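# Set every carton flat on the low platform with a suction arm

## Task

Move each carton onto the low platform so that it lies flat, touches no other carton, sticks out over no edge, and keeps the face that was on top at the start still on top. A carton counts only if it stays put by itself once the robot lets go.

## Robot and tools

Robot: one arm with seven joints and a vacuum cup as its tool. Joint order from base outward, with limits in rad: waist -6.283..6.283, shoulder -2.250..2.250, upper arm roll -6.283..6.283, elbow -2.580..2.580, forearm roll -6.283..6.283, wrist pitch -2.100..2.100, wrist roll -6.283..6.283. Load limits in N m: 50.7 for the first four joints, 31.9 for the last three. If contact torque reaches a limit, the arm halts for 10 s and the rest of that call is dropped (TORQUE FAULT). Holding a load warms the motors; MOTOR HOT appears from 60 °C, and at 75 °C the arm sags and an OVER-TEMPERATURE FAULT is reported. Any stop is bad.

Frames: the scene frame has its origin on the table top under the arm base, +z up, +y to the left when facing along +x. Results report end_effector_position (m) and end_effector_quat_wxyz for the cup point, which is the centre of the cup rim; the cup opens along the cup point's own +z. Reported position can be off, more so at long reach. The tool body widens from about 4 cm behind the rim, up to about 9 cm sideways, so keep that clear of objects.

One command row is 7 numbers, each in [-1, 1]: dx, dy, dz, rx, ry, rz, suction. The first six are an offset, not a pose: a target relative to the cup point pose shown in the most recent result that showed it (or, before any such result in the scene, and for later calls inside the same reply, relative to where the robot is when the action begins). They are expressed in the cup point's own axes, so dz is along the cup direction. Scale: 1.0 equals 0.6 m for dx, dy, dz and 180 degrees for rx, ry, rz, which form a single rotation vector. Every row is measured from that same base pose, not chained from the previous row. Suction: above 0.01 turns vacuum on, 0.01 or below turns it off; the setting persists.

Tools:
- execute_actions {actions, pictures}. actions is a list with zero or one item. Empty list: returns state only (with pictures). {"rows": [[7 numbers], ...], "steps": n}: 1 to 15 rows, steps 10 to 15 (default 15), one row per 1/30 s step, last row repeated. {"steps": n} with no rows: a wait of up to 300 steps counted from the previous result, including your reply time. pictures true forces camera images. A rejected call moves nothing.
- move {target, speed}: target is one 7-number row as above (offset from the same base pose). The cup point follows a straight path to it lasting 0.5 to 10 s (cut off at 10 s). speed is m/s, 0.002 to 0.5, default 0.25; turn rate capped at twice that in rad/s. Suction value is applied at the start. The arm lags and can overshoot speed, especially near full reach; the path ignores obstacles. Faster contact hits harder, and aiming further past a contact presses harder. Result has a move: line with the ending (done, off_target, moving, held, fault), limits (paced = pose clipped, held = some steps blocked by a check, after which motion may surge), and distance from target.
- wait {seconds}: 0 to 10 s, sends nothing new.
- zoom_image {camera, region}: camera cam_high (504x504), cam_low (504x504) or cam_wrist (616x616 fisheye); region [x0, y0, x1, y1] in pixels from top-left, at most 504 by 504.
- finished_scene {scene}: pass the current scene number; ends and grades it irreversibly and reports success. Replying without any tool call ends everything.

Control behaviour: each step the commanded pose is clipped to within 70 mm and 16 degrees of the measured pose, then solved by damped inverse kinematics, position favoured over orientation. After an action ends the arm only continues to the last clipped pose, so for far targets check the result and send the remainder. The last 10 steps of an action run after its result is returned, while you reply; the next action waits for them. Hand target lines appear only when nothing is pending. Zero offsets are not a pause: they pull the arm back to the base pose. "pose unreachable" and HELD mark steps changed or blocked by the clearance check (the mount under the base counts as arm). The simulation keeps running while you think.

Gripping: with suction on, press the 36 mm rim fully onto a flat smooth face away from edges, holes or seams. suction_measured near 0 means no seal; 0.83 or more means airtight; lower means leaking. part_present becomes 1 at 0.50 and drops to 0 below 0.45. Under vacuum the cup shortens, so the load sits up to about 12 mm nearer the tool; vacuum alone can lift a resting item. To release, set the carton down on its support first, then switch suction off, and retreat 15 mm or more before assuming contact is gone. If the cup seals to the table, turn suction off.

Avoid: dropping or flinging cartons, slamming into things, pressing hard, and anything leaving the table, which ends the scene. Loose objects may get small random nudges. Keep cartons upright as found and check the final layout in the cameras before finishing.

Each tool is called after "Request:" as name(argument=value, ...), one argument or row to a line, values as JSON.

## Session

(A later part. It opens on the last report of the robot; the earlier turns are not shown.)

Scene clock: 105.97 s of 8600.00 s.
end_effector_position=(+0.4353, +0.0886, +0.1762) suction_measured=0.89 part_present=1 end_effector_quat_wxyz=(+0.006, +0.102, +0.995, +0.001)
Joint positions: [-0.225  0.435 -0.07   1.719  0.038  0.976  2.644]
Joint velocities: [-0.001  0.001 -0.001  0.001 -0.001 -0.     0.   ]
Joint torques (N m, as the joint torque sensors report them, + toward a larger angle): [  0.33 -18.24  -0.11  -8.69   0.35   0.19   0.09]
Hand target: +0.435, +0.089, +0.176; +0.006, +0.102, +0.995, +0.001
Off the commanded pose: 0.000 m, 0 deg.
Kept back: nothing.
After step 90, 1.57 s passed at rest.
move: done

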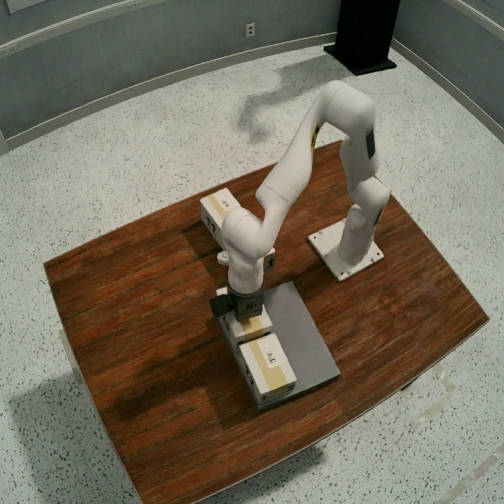

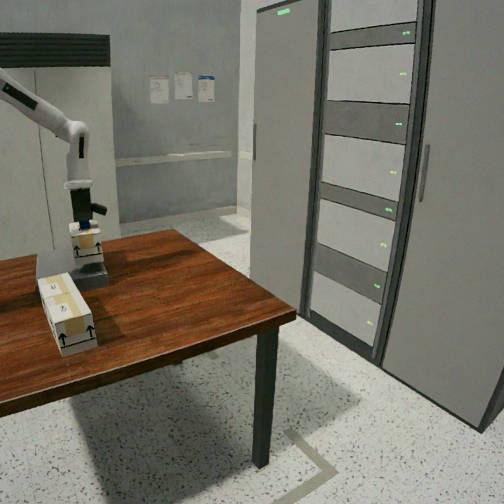

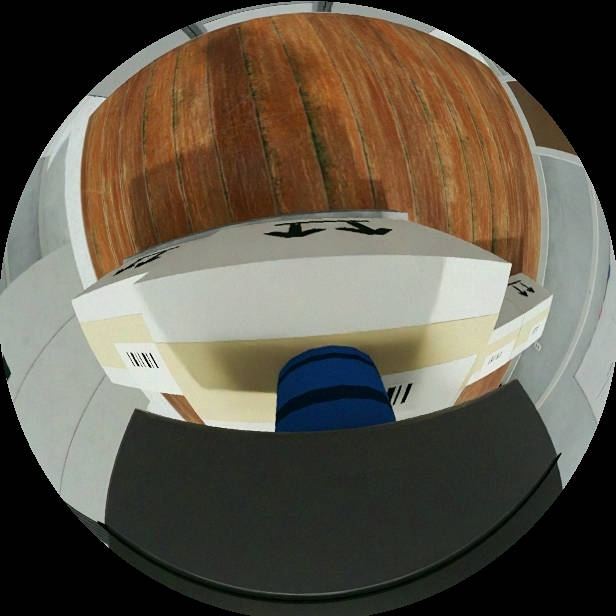

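Request:
zoom_image(
  camera="cam_wrist",
  region=[100, 180, 400, 330],
)

Region (100, 180, 400, 330) of cam_wrist's 616x616 image, scaled by 1.680, with more detail than that image has.

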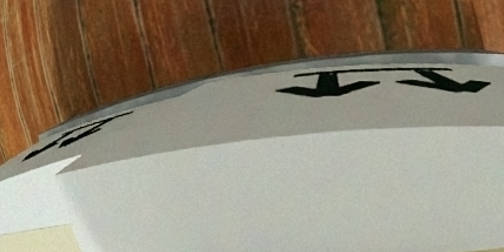

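Request:
zoom_image(
  camera="cam_low",
  region=[30, 200, 150, 320],
)

Region (30, 200, 150, 320) of cam_low's 504x504 image, scaled by 4.200, with more detail than that image has.

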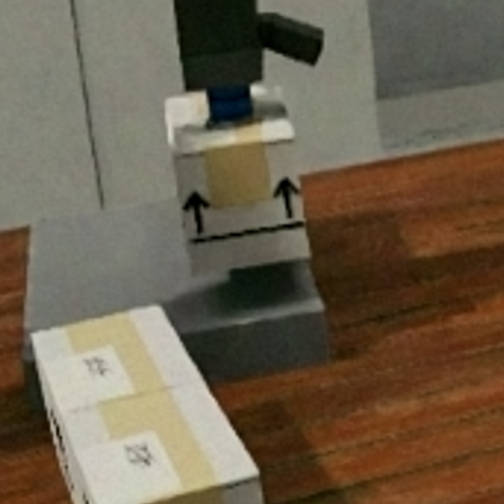

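Request:
move(
  target=[0, 0, 0.043, 0, 0, 0, 1],
  speed=0.04,
)

Scene clock: 108.03 s of 8600.00 s.
end_effector_position=(+0.4357, +0.0885, +0.1505) suction_measured=0.89 part_present=1 end_effector_quat_wxyz=(+0.006, +0.103, +0.995, +0.001)
Joint positions: [-0.226  0.471 -0.069  1.756  0.042  0.902  2.64 ]
Joint velocities: [-0.     0.001  0.001  0.002 -0.001 -0.002  0.001]
Joint torques (N m, as the joint torque sensors report them, + toward a larger angle): [  0.16 -18.41   0.14  -8.04   0.39   0.11   0.02]
Hand target: +0.436, +0.089, +0.150; +0.006, +0.103, +0.995, +0.001
Off the commanded pose: 0.000 m, 0 deg.
Kept back: nothing.
move: done

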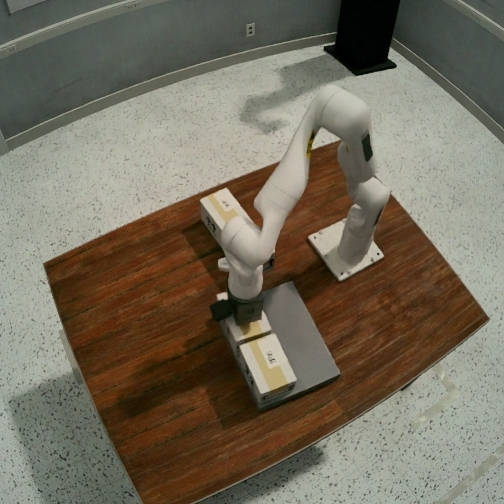

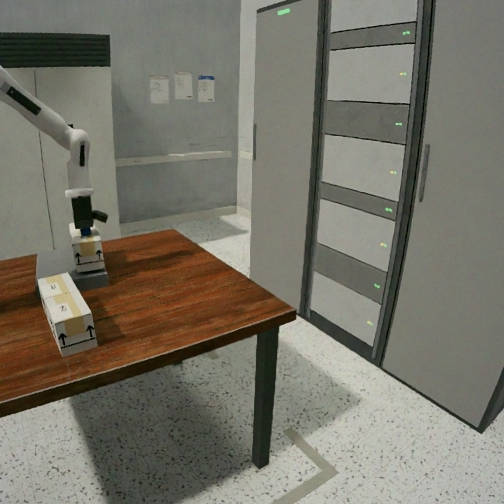

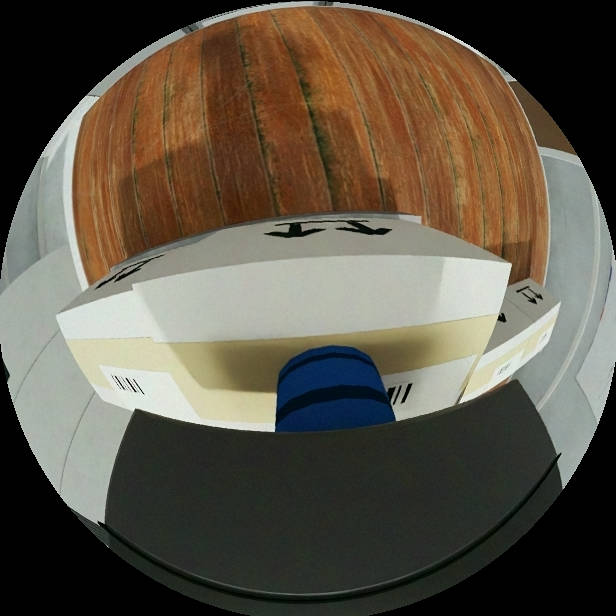

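Request:
zoom_image(
  camera="cam_wrist",
  region=[100, 190, 440, 300],
)

Request:
zoom_image(
  camera="cam_high",
  region=[200, 280, 320, 400],
)

Region (100, 190, 440, 300) of cam_wrist's 616x616 image, scaled by 1.482, with more detail than that image has; it fills the top 163 rows of this view, and the rest is white.

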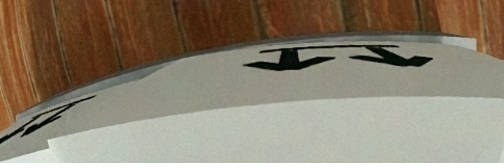

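Region (200, 280, 320, 400) of cam_high's 504x504 image, scaled by 4.200, with more detail than that image has.

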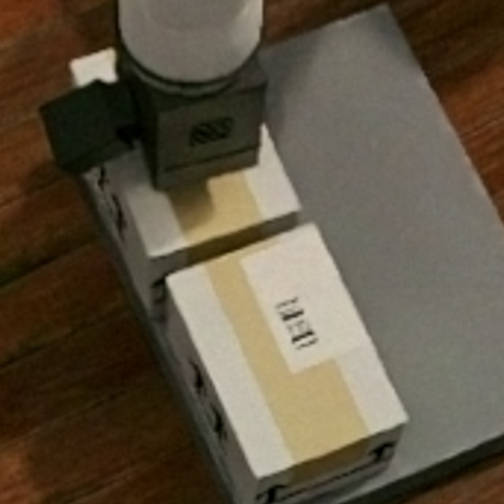

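Request:
move(
  target=[0, 0, 0.0133, 0, 0, 0, 1],
  speed=0.02,
)

Scene clock: 109.67 s of 8600.00 s.
end_effector_position=(+0.4359, +0.0885, +0.1425) suction_measured=0.89 part_present=1 end_effector_quat_wxyz=(+0.007, +0.103, +0.995, +0.001)
Joint positions: [-0.226  0.484 -0.069  1.767  0.044  0.879  2.639]
Joint velocities: [ 0.    -0.    -0.001  0.001 -0.001 -0.    -0.001]
Joint torques (N m, as the joint torque sensors report them, + toward a larger angle): [  0.22 -18.92  -0.07  -7.99   0.27   0.12   0.07]
Hand target: +0.436, +0.089, +0.142; +0.006, +0.103, +0.995, +0.001
Off the commanded pose: 0.000 m, 0 deg.
Kept back: nothing.
move: done

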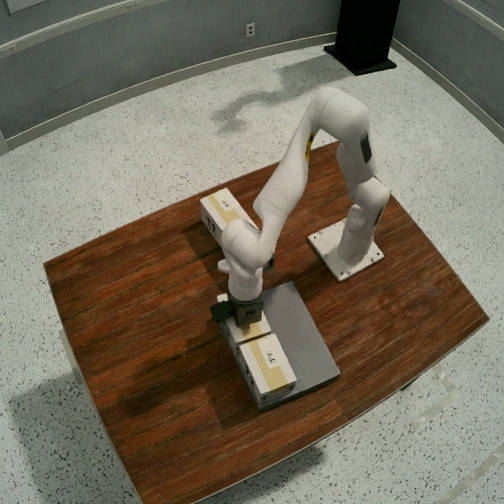

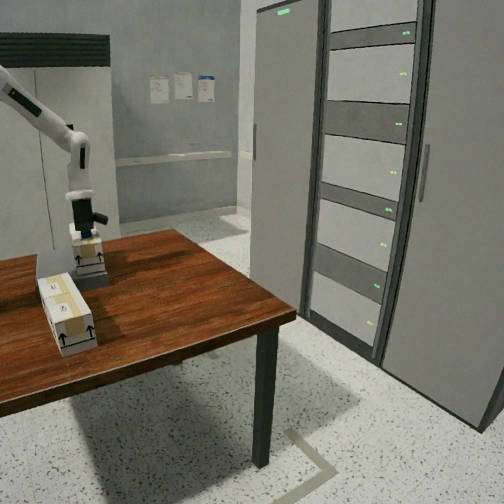

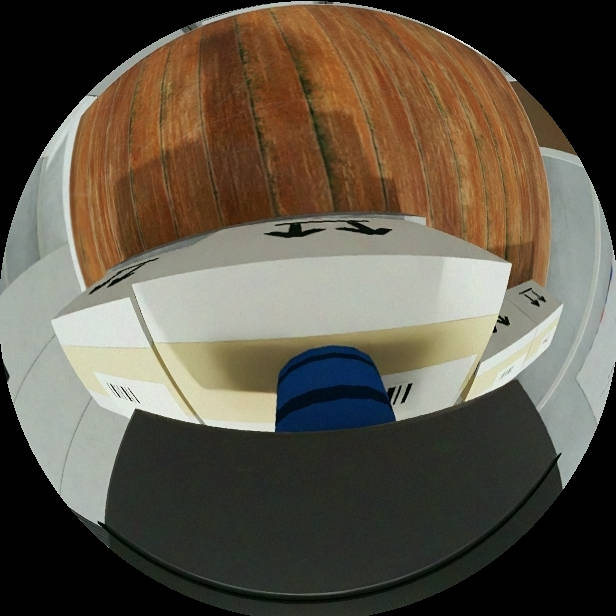

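Request:
move(
  target=[0, 0, 0.0075, 0, 0, 0, 1],
  speed=0.015,
)

Scene clock: 110.63 s of 8600.00 s.
end_effector_position=(+0.4364, +0.0886, +0.1387) suction_measured=0.89 part_present=1 end_effector_quat_wxyz=(+0.007, +0.103, +0.995, +0.001)
Joint positions: [-0.227  0.489 -0.069  1.772  0.045  0.867  2.638]
Joint velocities: [-0.001  0.001 -0.    -0.002 -0.     0.     0.   ]
Joint torques (N m, as the joint torque sensors report them, + toward a larger angle): [  0.28 -17.99   0.01  -7.27   0.35   0.12  -0.02]
Hand target: +0.436, +0.089, +0.138; +0.007, +0.103, +0.995, +0.001
Off the commanded pose: 0.001 m, 0 deg.
Kept back: nothing.
move: done

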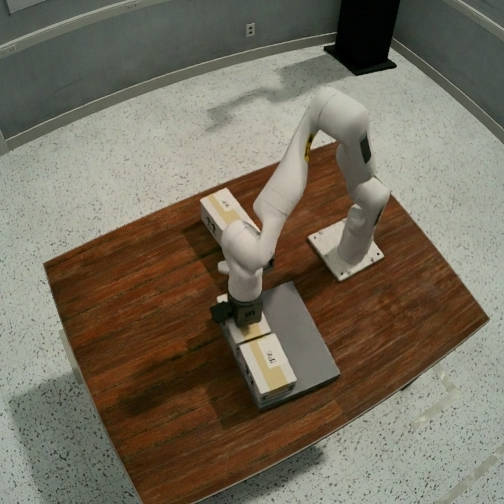

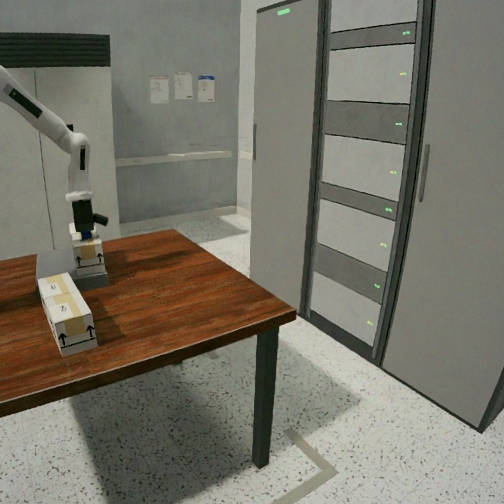

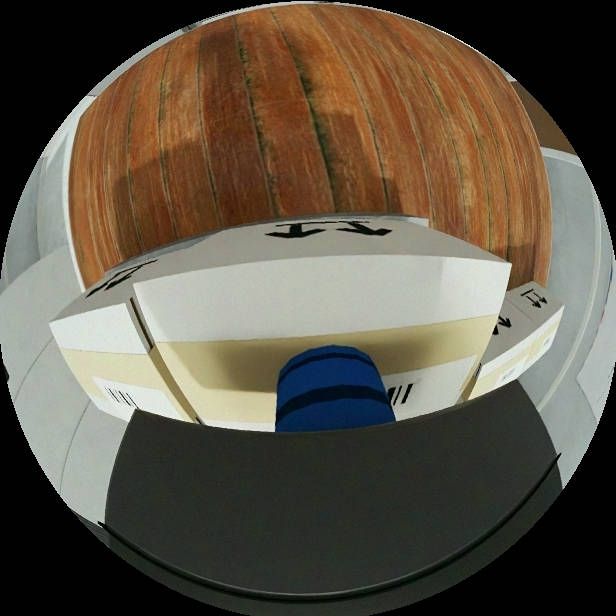

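Request:
move(
  target=[0, 0, 0.0035, 0, 0, 0, 1],
  speed=0.01,
)

Scene clock: 111.67 s of 8600.00 s.
end_effector_position=(+0.4377, +0.0887, +0.1383) suction_measured=0.89 part_present=1 end_effector_quat_wxyz=(+0.009, +0.103, +0.995, +0.002)
Joint positions: [-0.227  0.49  -0.069  1.773  0.045  0.861  2.637]
Joint velocities: [-0.    -0.     0.001 -0.001  0.001 -0.    -0.   ]
Joint torques (N m, as the joint torque sensors report them, + toward a larger angle): [  0.09 -16.75  -0.1   -6.67   0.15  -0.09   0.  ]
Hand target: +0.436, +0.089, +0.137; +0.007, +0.103, +0.995, +0.001
Off the commanded pose: 0.002 m, 0 deg.
Kept back: nothing.
move: done

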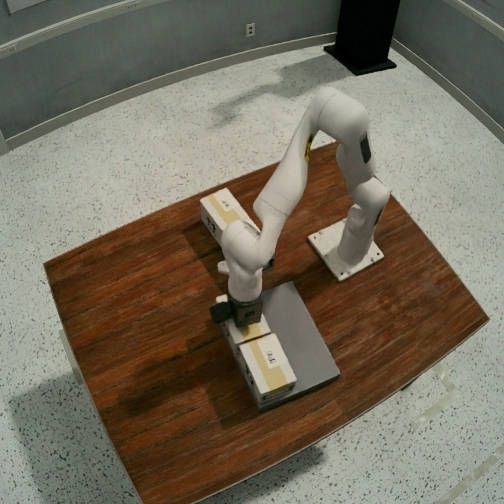

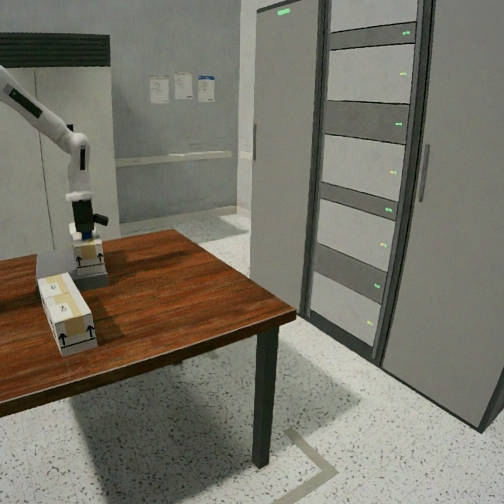

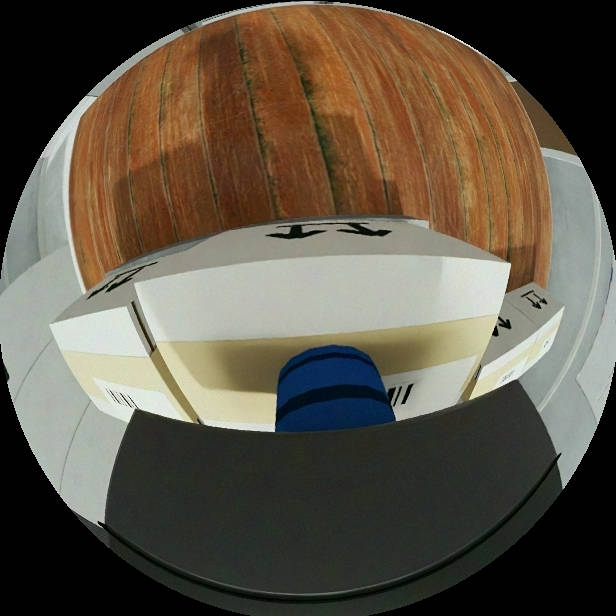

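Request:
move(
  target=[0, 0, -0.06, 0, 0, 0, 0],
  speed=0.06,
)

Scene clock: 112.90 s of 8600.00 s.
end_effector_position=(+0.4369, +0.0887, +0.1742) suction_measured=0.00 part_present=0 end_effector_quat_wxyz=(+0.009, +0.103, +0.995, +0.002)
Joint positions: [-0.225  0.437 -0.07   1.723  0.039  0.964  2.643]
Joint velocities: [ 0.    -0.003  0.001 -0.001  0.001  0.001  0.001]
Joint torques (N m, as the joint torque sensors report them, + toward a larger angle): [  0.21 -15.82  -0.02  -6.97   0.13   0.15  -0.03]
Hand target: +0.437, +0.089, +0.174; +0.009, +0.103, +0.995, +0.002
Off the commanded pose: 0.000 m, 0 deg.
Kept back: nothing.
move: done

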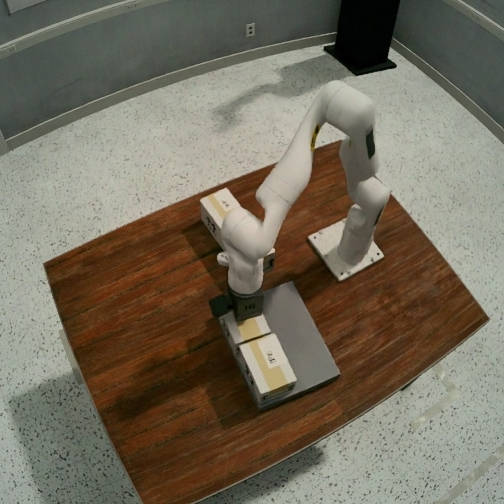

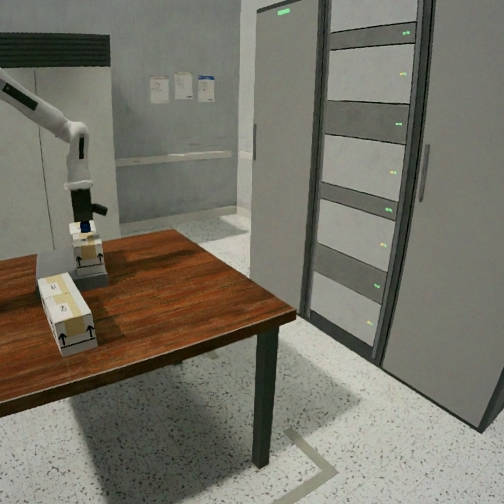

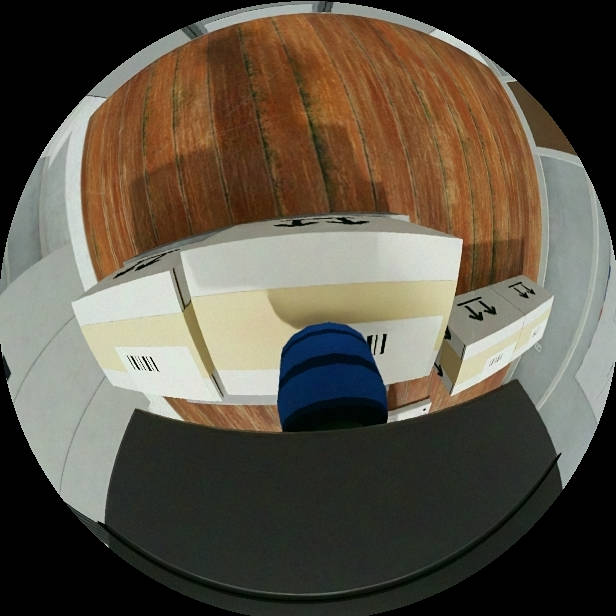

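Request:
move(
  target=[0.166, -0.404, 0.057, 0, 0, -0.06, 0],
  speed=0.3,
)

Scene clock: 115.80 s of 8600.00 s.
end_effector_position=(+0.2916, -0.1276, +0.1367) suction_measured=0.00 part_present=0 end_effector_quat_wxyz=(+0.010, +0.008, +1.000, +0.002)
Joint positions: [ 0.334  0.257 -0.006  2.174 -0.014  0.694  3.482]
Joint velocities: [ 0.008 -0.     0.018  0.    -0.007 -0.     0.008]
Joint torques (N m, as the joint torque sensors report them, + toward a larger angle): [  0.24 -11.02  -0.25  -5.4    0.52   0.02  -0.01]
Hand target: +0.291, -0.128, +0.137; +0.010, +0.009, +1.000, +0.002
Off the commanded pose: 0.001 m, 0 deg.
Kept back: nothing.
move: done

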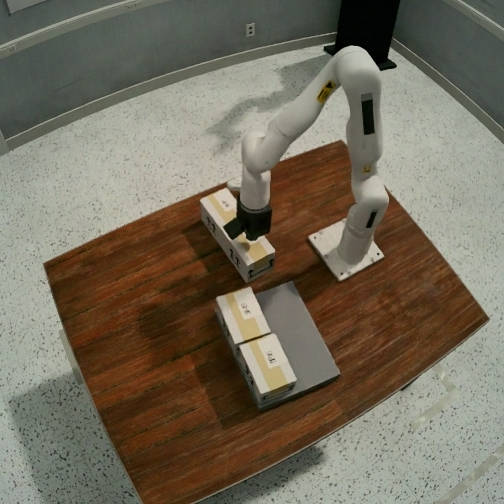

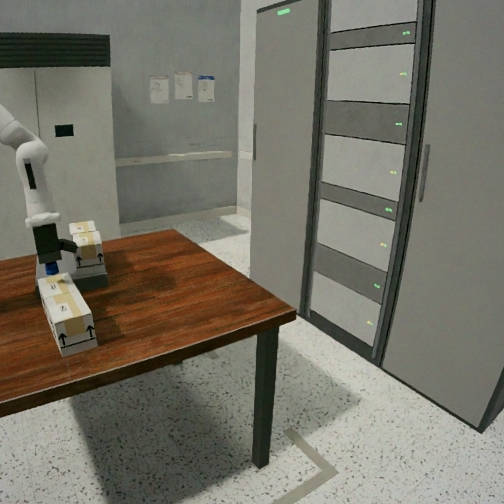

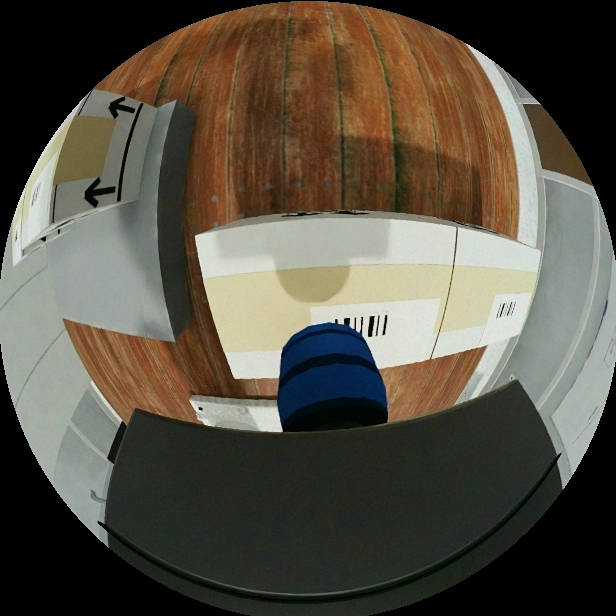

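Request:
move(
  target=[-0.007, 0, 0.041, 0, 0, 0, 1],
  speed=0.05,
)

Scene clock: 118.93 s of 8600.00 s.
end_effector_position=(+0.2964, -0.1278, +0.1124) suction_measured=0.00 part_present=0 end_effector_quat_wxyz=(+0.010, +0.008, +1.000, +0.001)
Joint positions: [ 0.33   0.32  -0.009  2.197 -0.013  0.607  3.477]
Joint velocities: [-0.001  0.003 -0.     0.001 -0.001 -0.001  0.001]
Joint torques (N m, as the joint torque sensors report them, + toward a larger angle): [  0.38 -11.86   0.23  -4.94   0.24   0.12   0.09]
Hand target: +0.296, -0.128, +0.112; +0.010, +0.008, +1.000, +0.002
Off the commanded pose: 0.000 m, 0 deg.
Kept back: nothing.
move: done

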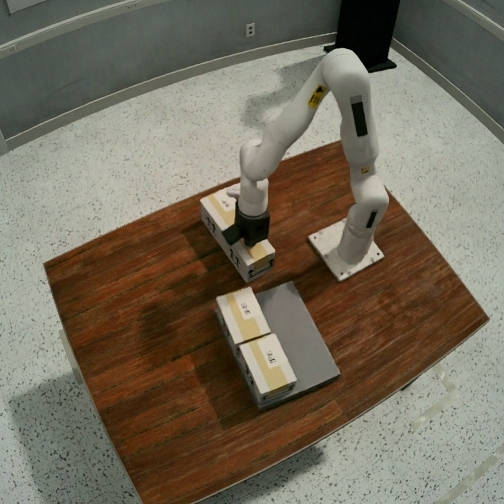

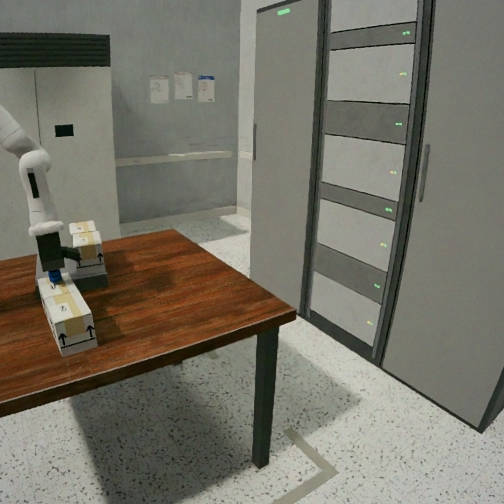

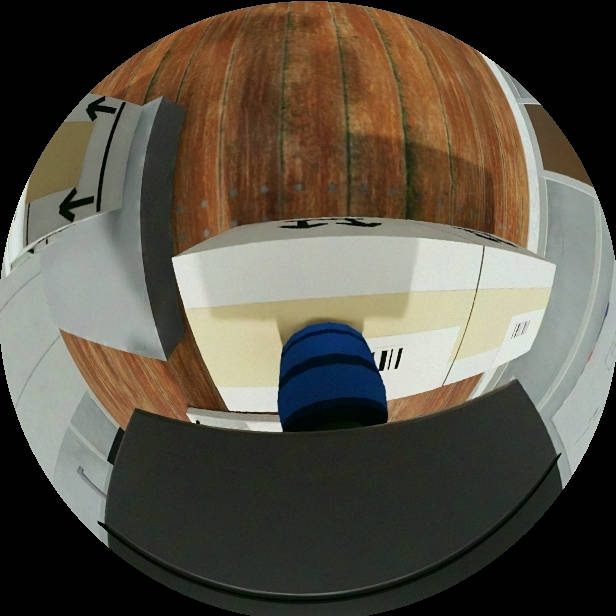

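Now the slow final approach.

Request:
move(
  target=[0, 0, 0.022, 0, 0, 0, 1],
  speed=0.02,
)

Scene clock: 120.13 s of 8600.00 s.
end_effector_position=(+0.2968, -0.1279, +0.0992) suction_measured=0.86 part_present=1 end_effector_quat_wxyz=(+0.010, +0.008, +1.000, +0.001)
Joint positions: [ 0.331  0.352 -0.009  2.213 -0.013  0.558  3.476]
Joint velocities: [-0.003  0.001 -0.008  0.005 -0.01   0.011 -0.   ]
Joint torques (N m, as the joint torque sensors report them, + toward a larger angle): [ -0.01 -13.86   0.34  -5.72   0.5   -0.38   0.12]
Hand target: +0.297, -0.128, +0.099; +0.010, +0.008, +1.000, +0.001
Off the commanded pose: 0.000 m, 0 deg.
Kept back: nothing.
move: done

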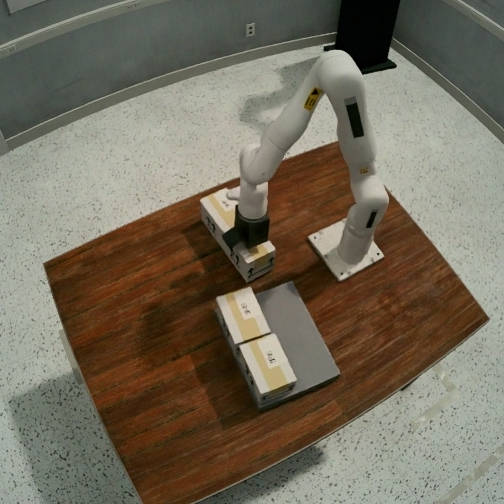

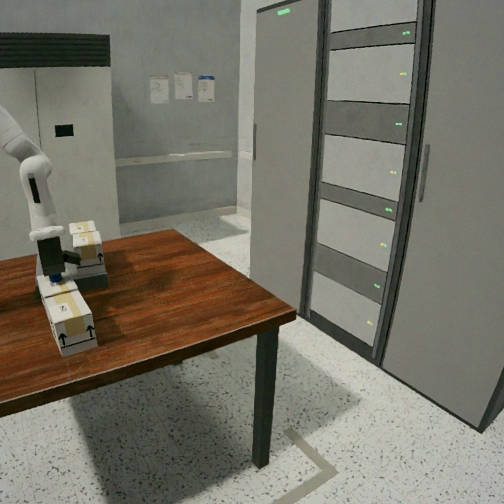

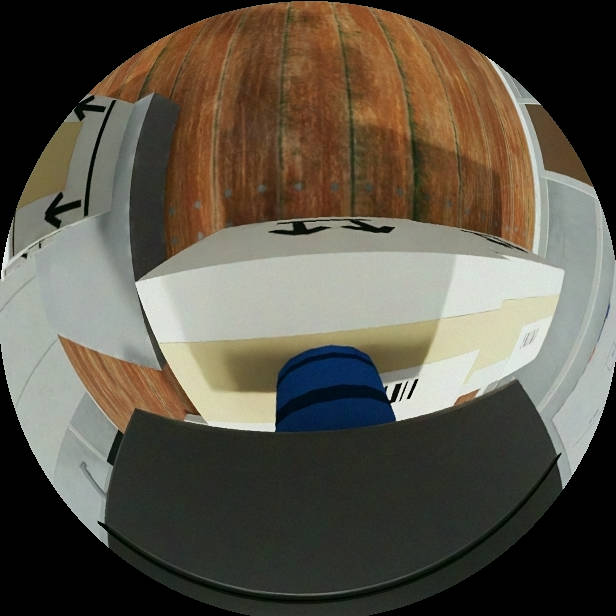

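Request:
move(
  target=[0, 0, -0.227, 0, 0, 0, 1],
  speed=0.15,
)

Scene clock: 121.67 s of 8600.00 s.
end_effector_position=(+0.2938, -0.1278, +0.2353) suction_measured=0.89 part_present=1 end_effector_quat_wxyz=(+0.010, +0.008, +1.000, +0.002)
Joint positions: [ 0.328  0.092 -0.001  1.982 -0.012  1.05   3.477]
Joint velocities: [-0.    -0.005 -0.001  0.    -0.001  0.001 -0.   ]
Joint torques (N m, as the joint torque sensors report them, + toward a larger angle): [  0.21 -11.57  -0.04  -8.55   0.33   0.08  -0.03]
Hand target: +0.294, -0.128, +0.235; +0.010, +0.008, +1.000, +0.002
Off the commanded pose: 0.001 m, 0 deg.
Kept back: nothing.
move: done

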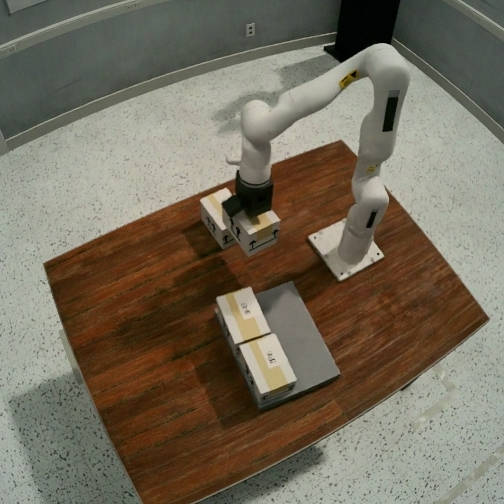

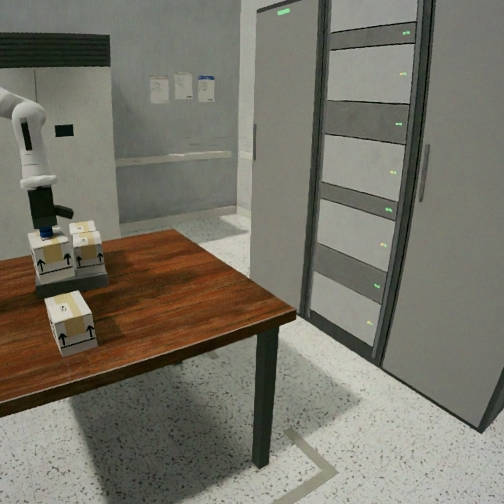

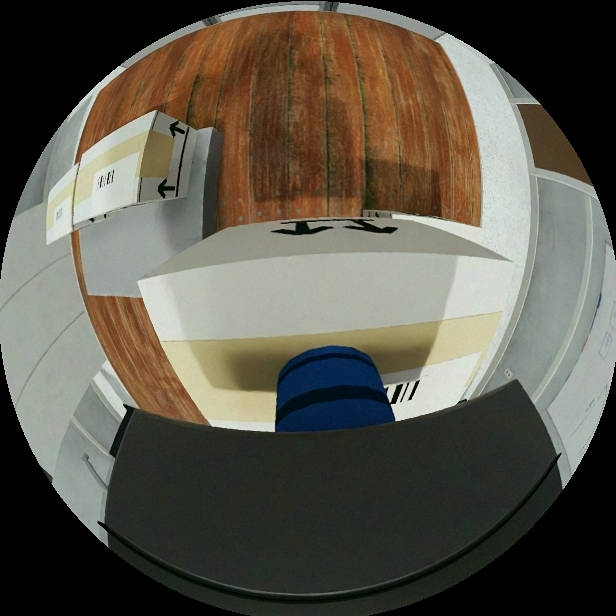

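Request:
move(
  target=[-0.0775, 0.641, -0.042, 0, 0, 0.058, 1],
  speed=0.3,
)

Scene clock: 125.17 s of 8600.00 s.
end_effector_position=(+0.3446, +0.2554, +0.2620) suction_measured=0.89 part_present=1 end_effector_quat_wxyz=(+0.009, +0.099, +0.995, +0.001)
Joint positions: [-0.417  0.331 -0.416  1.6    0.153  1.227  2.1  ]
Joint velocities: [-0.001  0.004 -0.002 -0.002  0.003  0.002 -0.002]
Joint torques (N m, as the joint torque sensors report them, + toward a larger angle): [  0.56 -16.3   -1.44  -9.35   0.38   0.28   0.12]
Hand target: +0.345, +0.255, +0.262; +0.009, +0.098, +0.995, +0.001
Off the commanded pose: 0.001 m, 0 deg.
Kept back: nothing.
move: done

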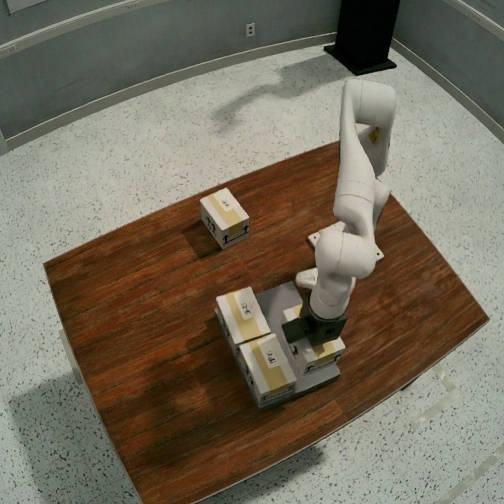

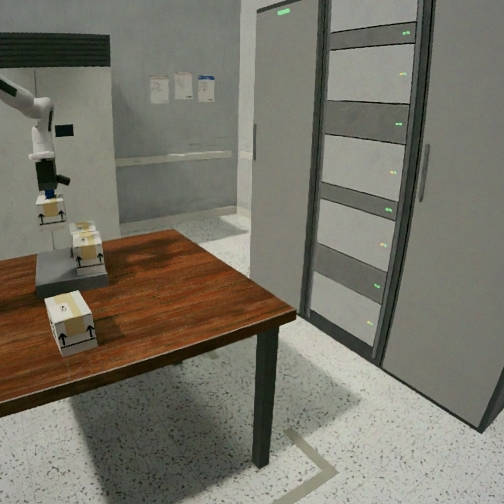

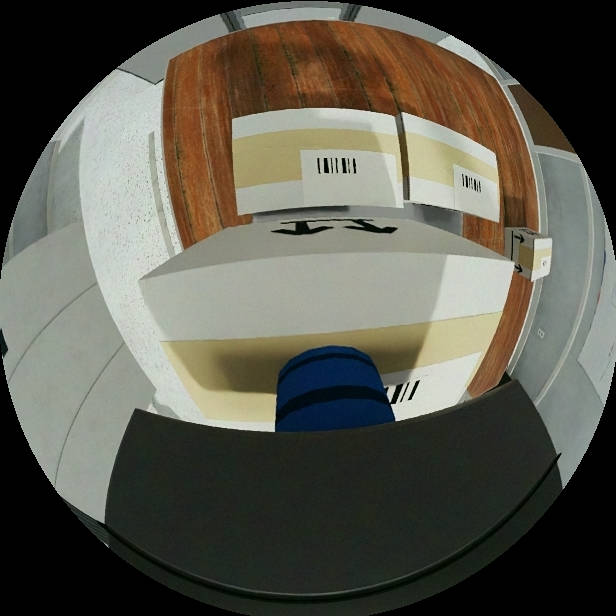

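Request:
zoom_image(
  camera="cam_high",
  region=[230, 290, 370, 430],
)

Region (230, 290, 370, 430) of cam_high's 504x504 image, scaled by 3.600, with more detail than that image has.

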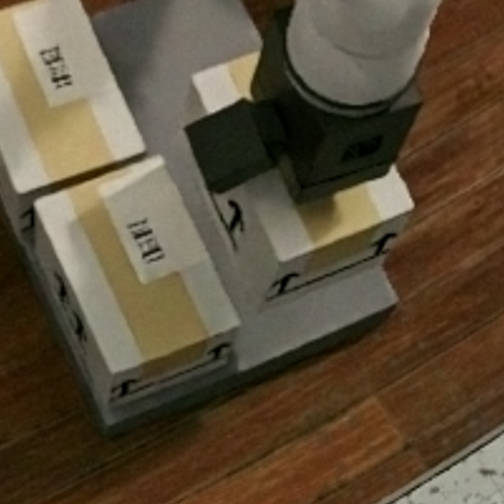

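Request:
move(
  target=[0, -0.01, 0.12, 0, 0, 0, 1],
  speed=0.08,
)

Scene clock: 129.27 s of 8600.00 s.
end_effector_position=(+0.3451, +0.2495, +0.1900) suction_measured=0.89 part_present=1 end_effector_quat_wxyz=(+0.010, +0.099, +0.995, +0.001)
Joint positions: [-0.418  0.4   -0.401  1.752  0.195  1.012  2.068]
Joint velocities: [ 0.001  0.001  0.     0.    -0.002  0.002  0.   ]
Joint torques (N m, as the joint torque sensors report them, + toward a larger angle): [  0.42 -17.    -1.3   -8.24   0.33   0.28   0.03]
Hand target: +0.345, +0.249, +0.190; +0.010, +0.099, +0.995, +0.001
Off the commanded pose: 0.000 m, 0 deg.
Kept back: nothing.
move: done

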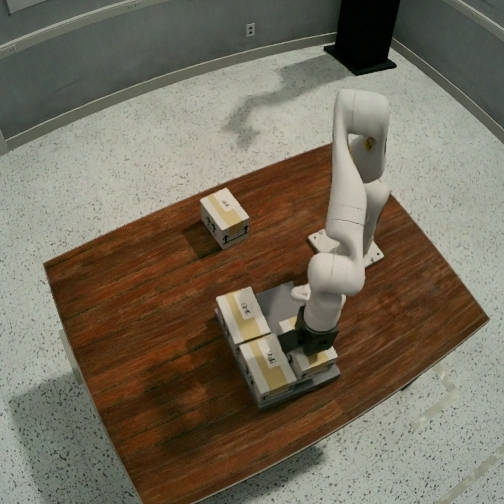

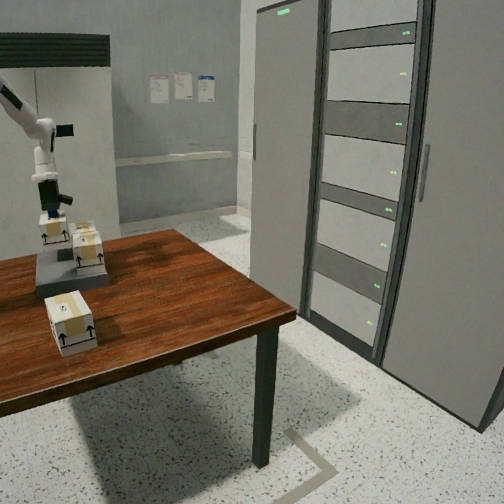

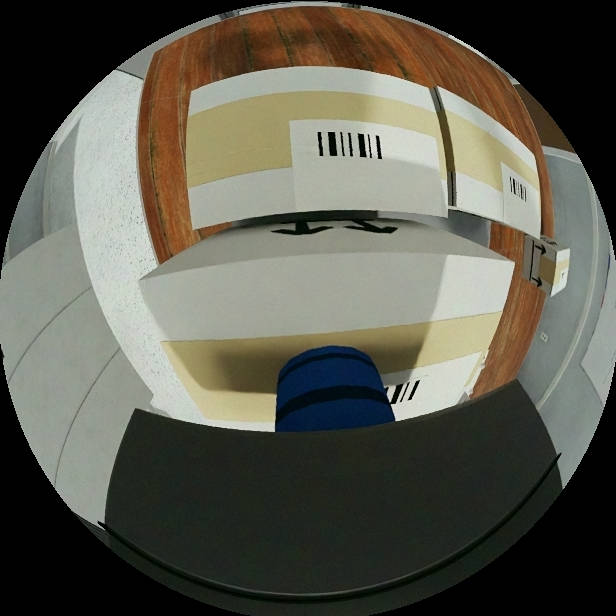

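Request:
zoom_image(
  camera="cam_wrist",
  region=[150, 170, 490, 290],
)

Region (150, 170, 490, 290) of cam_wrist's 616x616 image, scaled by 1.482, with more detail than that image has; it fills the top 178 rows of this view, and the rest is white.

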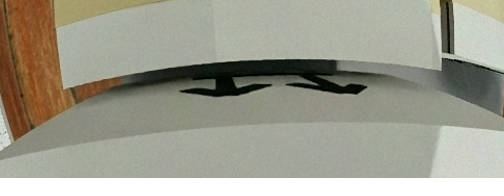

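Request:
zoom_image(
  camera="cam_high",
  region=[240, 300, 360, 420],
)

Region (240, 300, 360, 420) of cam_high's 504x504 image, scaled by 4.200, with more detail than that image has.

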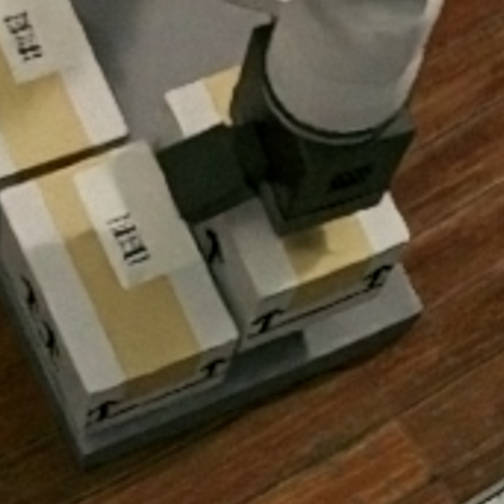

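Request:
zoom_image(
  camera="cam_high",
  region=[250, 360, 330, 420],
)

Region (250, 360, 330, 420) of cam_high's 504x504 image, scaled by 6.300, with more detail than that image has; it fills the top 378 rows of this view, and the rest is white.

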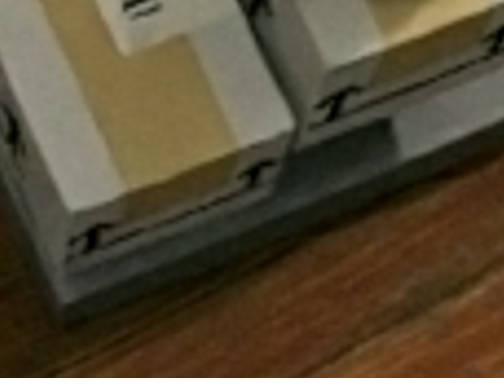

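Request:
move(
  target=[0.007, 0, 0.058, 0, 0, 0, 1],
  speed=0.05,
)

Scene clock: 134.43 s of 8600.00 s.
end_effector_position=(+0.3419, +0.2503, +0.1552) suction_measured=0.89 part_present=1 end_effector_quat_wxyz=(+0.010, +0.099, +0.995, +0.001)
Joint positions: [-0.436  0.445 -0.389  1.814  0.225  0.908  2.033]
Joint velocities: [ 0.     0.002 -0.003  0.001  0.    -0.     0.   ]
Joint torques (N m, as the joint torque sensors report them, + toward a larger angle): [  0.19 -17.16  -1.65  -7.69   0.42   0.11   0.01]
Hand target: +0.342, +0.250, +0.155; +0.010, +0.099, +0.995, +0.001
Off the commanded pose: 0.000 m, 0 deg.
Kept back: nothing.
After step 90, 1.23 s passed at rest.
move: done

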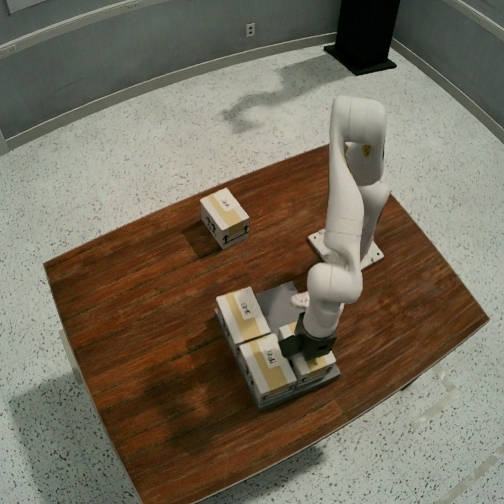

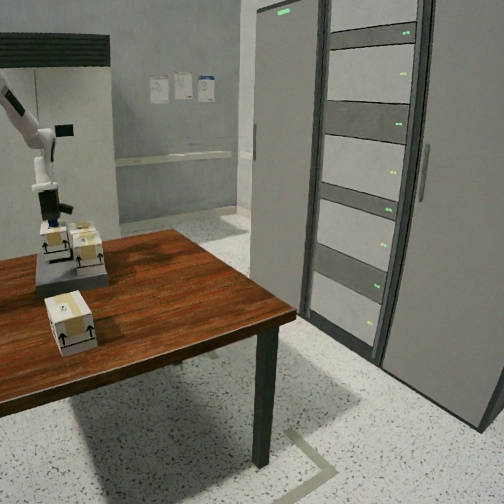

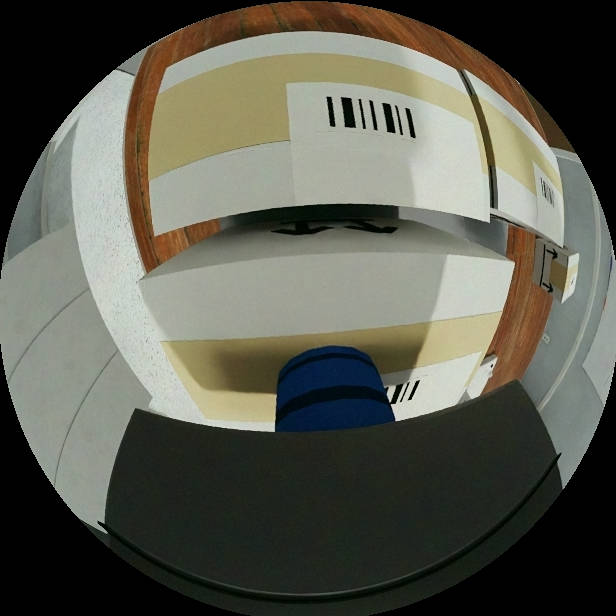

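Request:
zoom_image(
  camera="cam_high",
  region=[250, 310, 360, 420],
)

Region (250, 310, 360, 420) of cam_high's 504x504 image, scaled by 4.582, with more detail than that image has.

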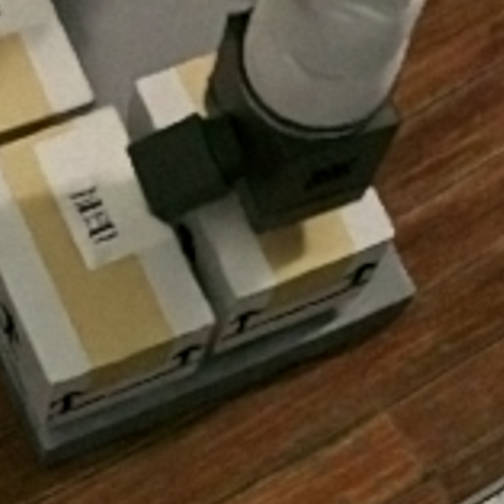

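Request:
zoom_image(
  camera="cam_low",
  region=[20, 200, 130, 310],
)

Region (20, 200, 130, 310) of cam_low's 504x504 image, scaled by 4.582, with more detail than that image has.

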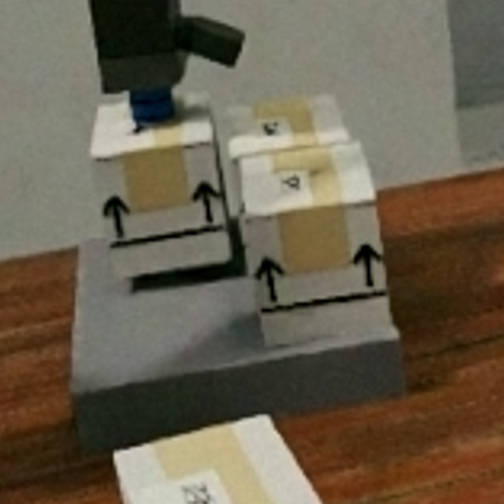

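Request:
move(
  target=[0.007, 0.007, 0.02, 0, 0, 0, 1],
  speed=0.02,
)

Scene clock: 137.03 s of 8600.00 s.
end_effector_position=(+0.3390, +0.2552, +0.1432) suction_measured=0.89 part_present=1 end_effector_quat_wxyz=(+0.010, +0.099, +0.995, +0.001)
Joint positions: [-0.455  0.465 -0.384  1.83   0.238  0.875  2.008]
Joint velocities: [-0.001  0.001 -0.001 -0.001  0.001 -0.    -0.   ]
Joint torques (N m, as the joint torque sensors report them, + toward a larger angle): [  0.08 -17.58  -1.47  -7.49   0.32   0.22  -0.02]
Hand target: +0.339, +0.255, +0.143; +0.010, +0.099, +0.995, +0.001
Off the commanded pose: 0.000 m, 0 deg.
Kept back: nothing.
move: done

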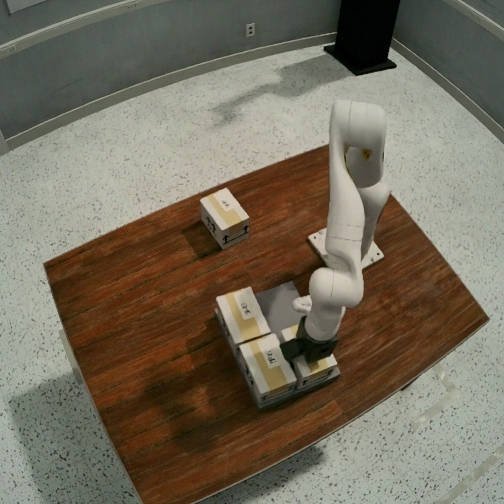

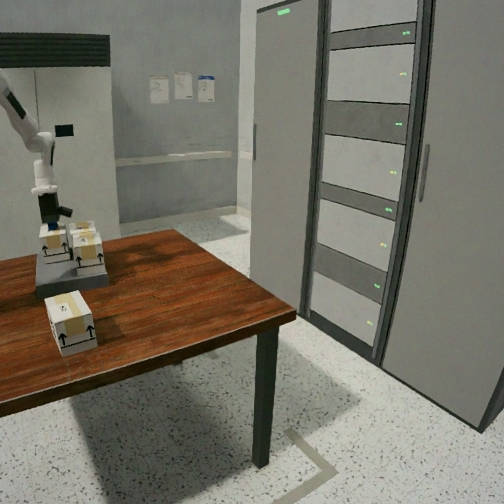

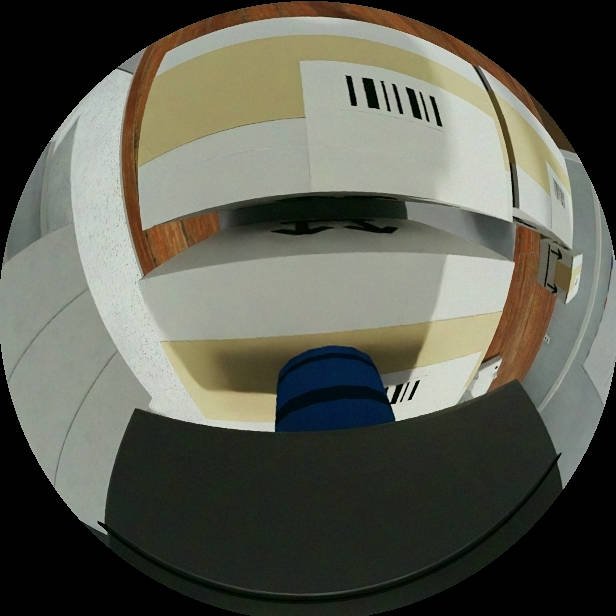

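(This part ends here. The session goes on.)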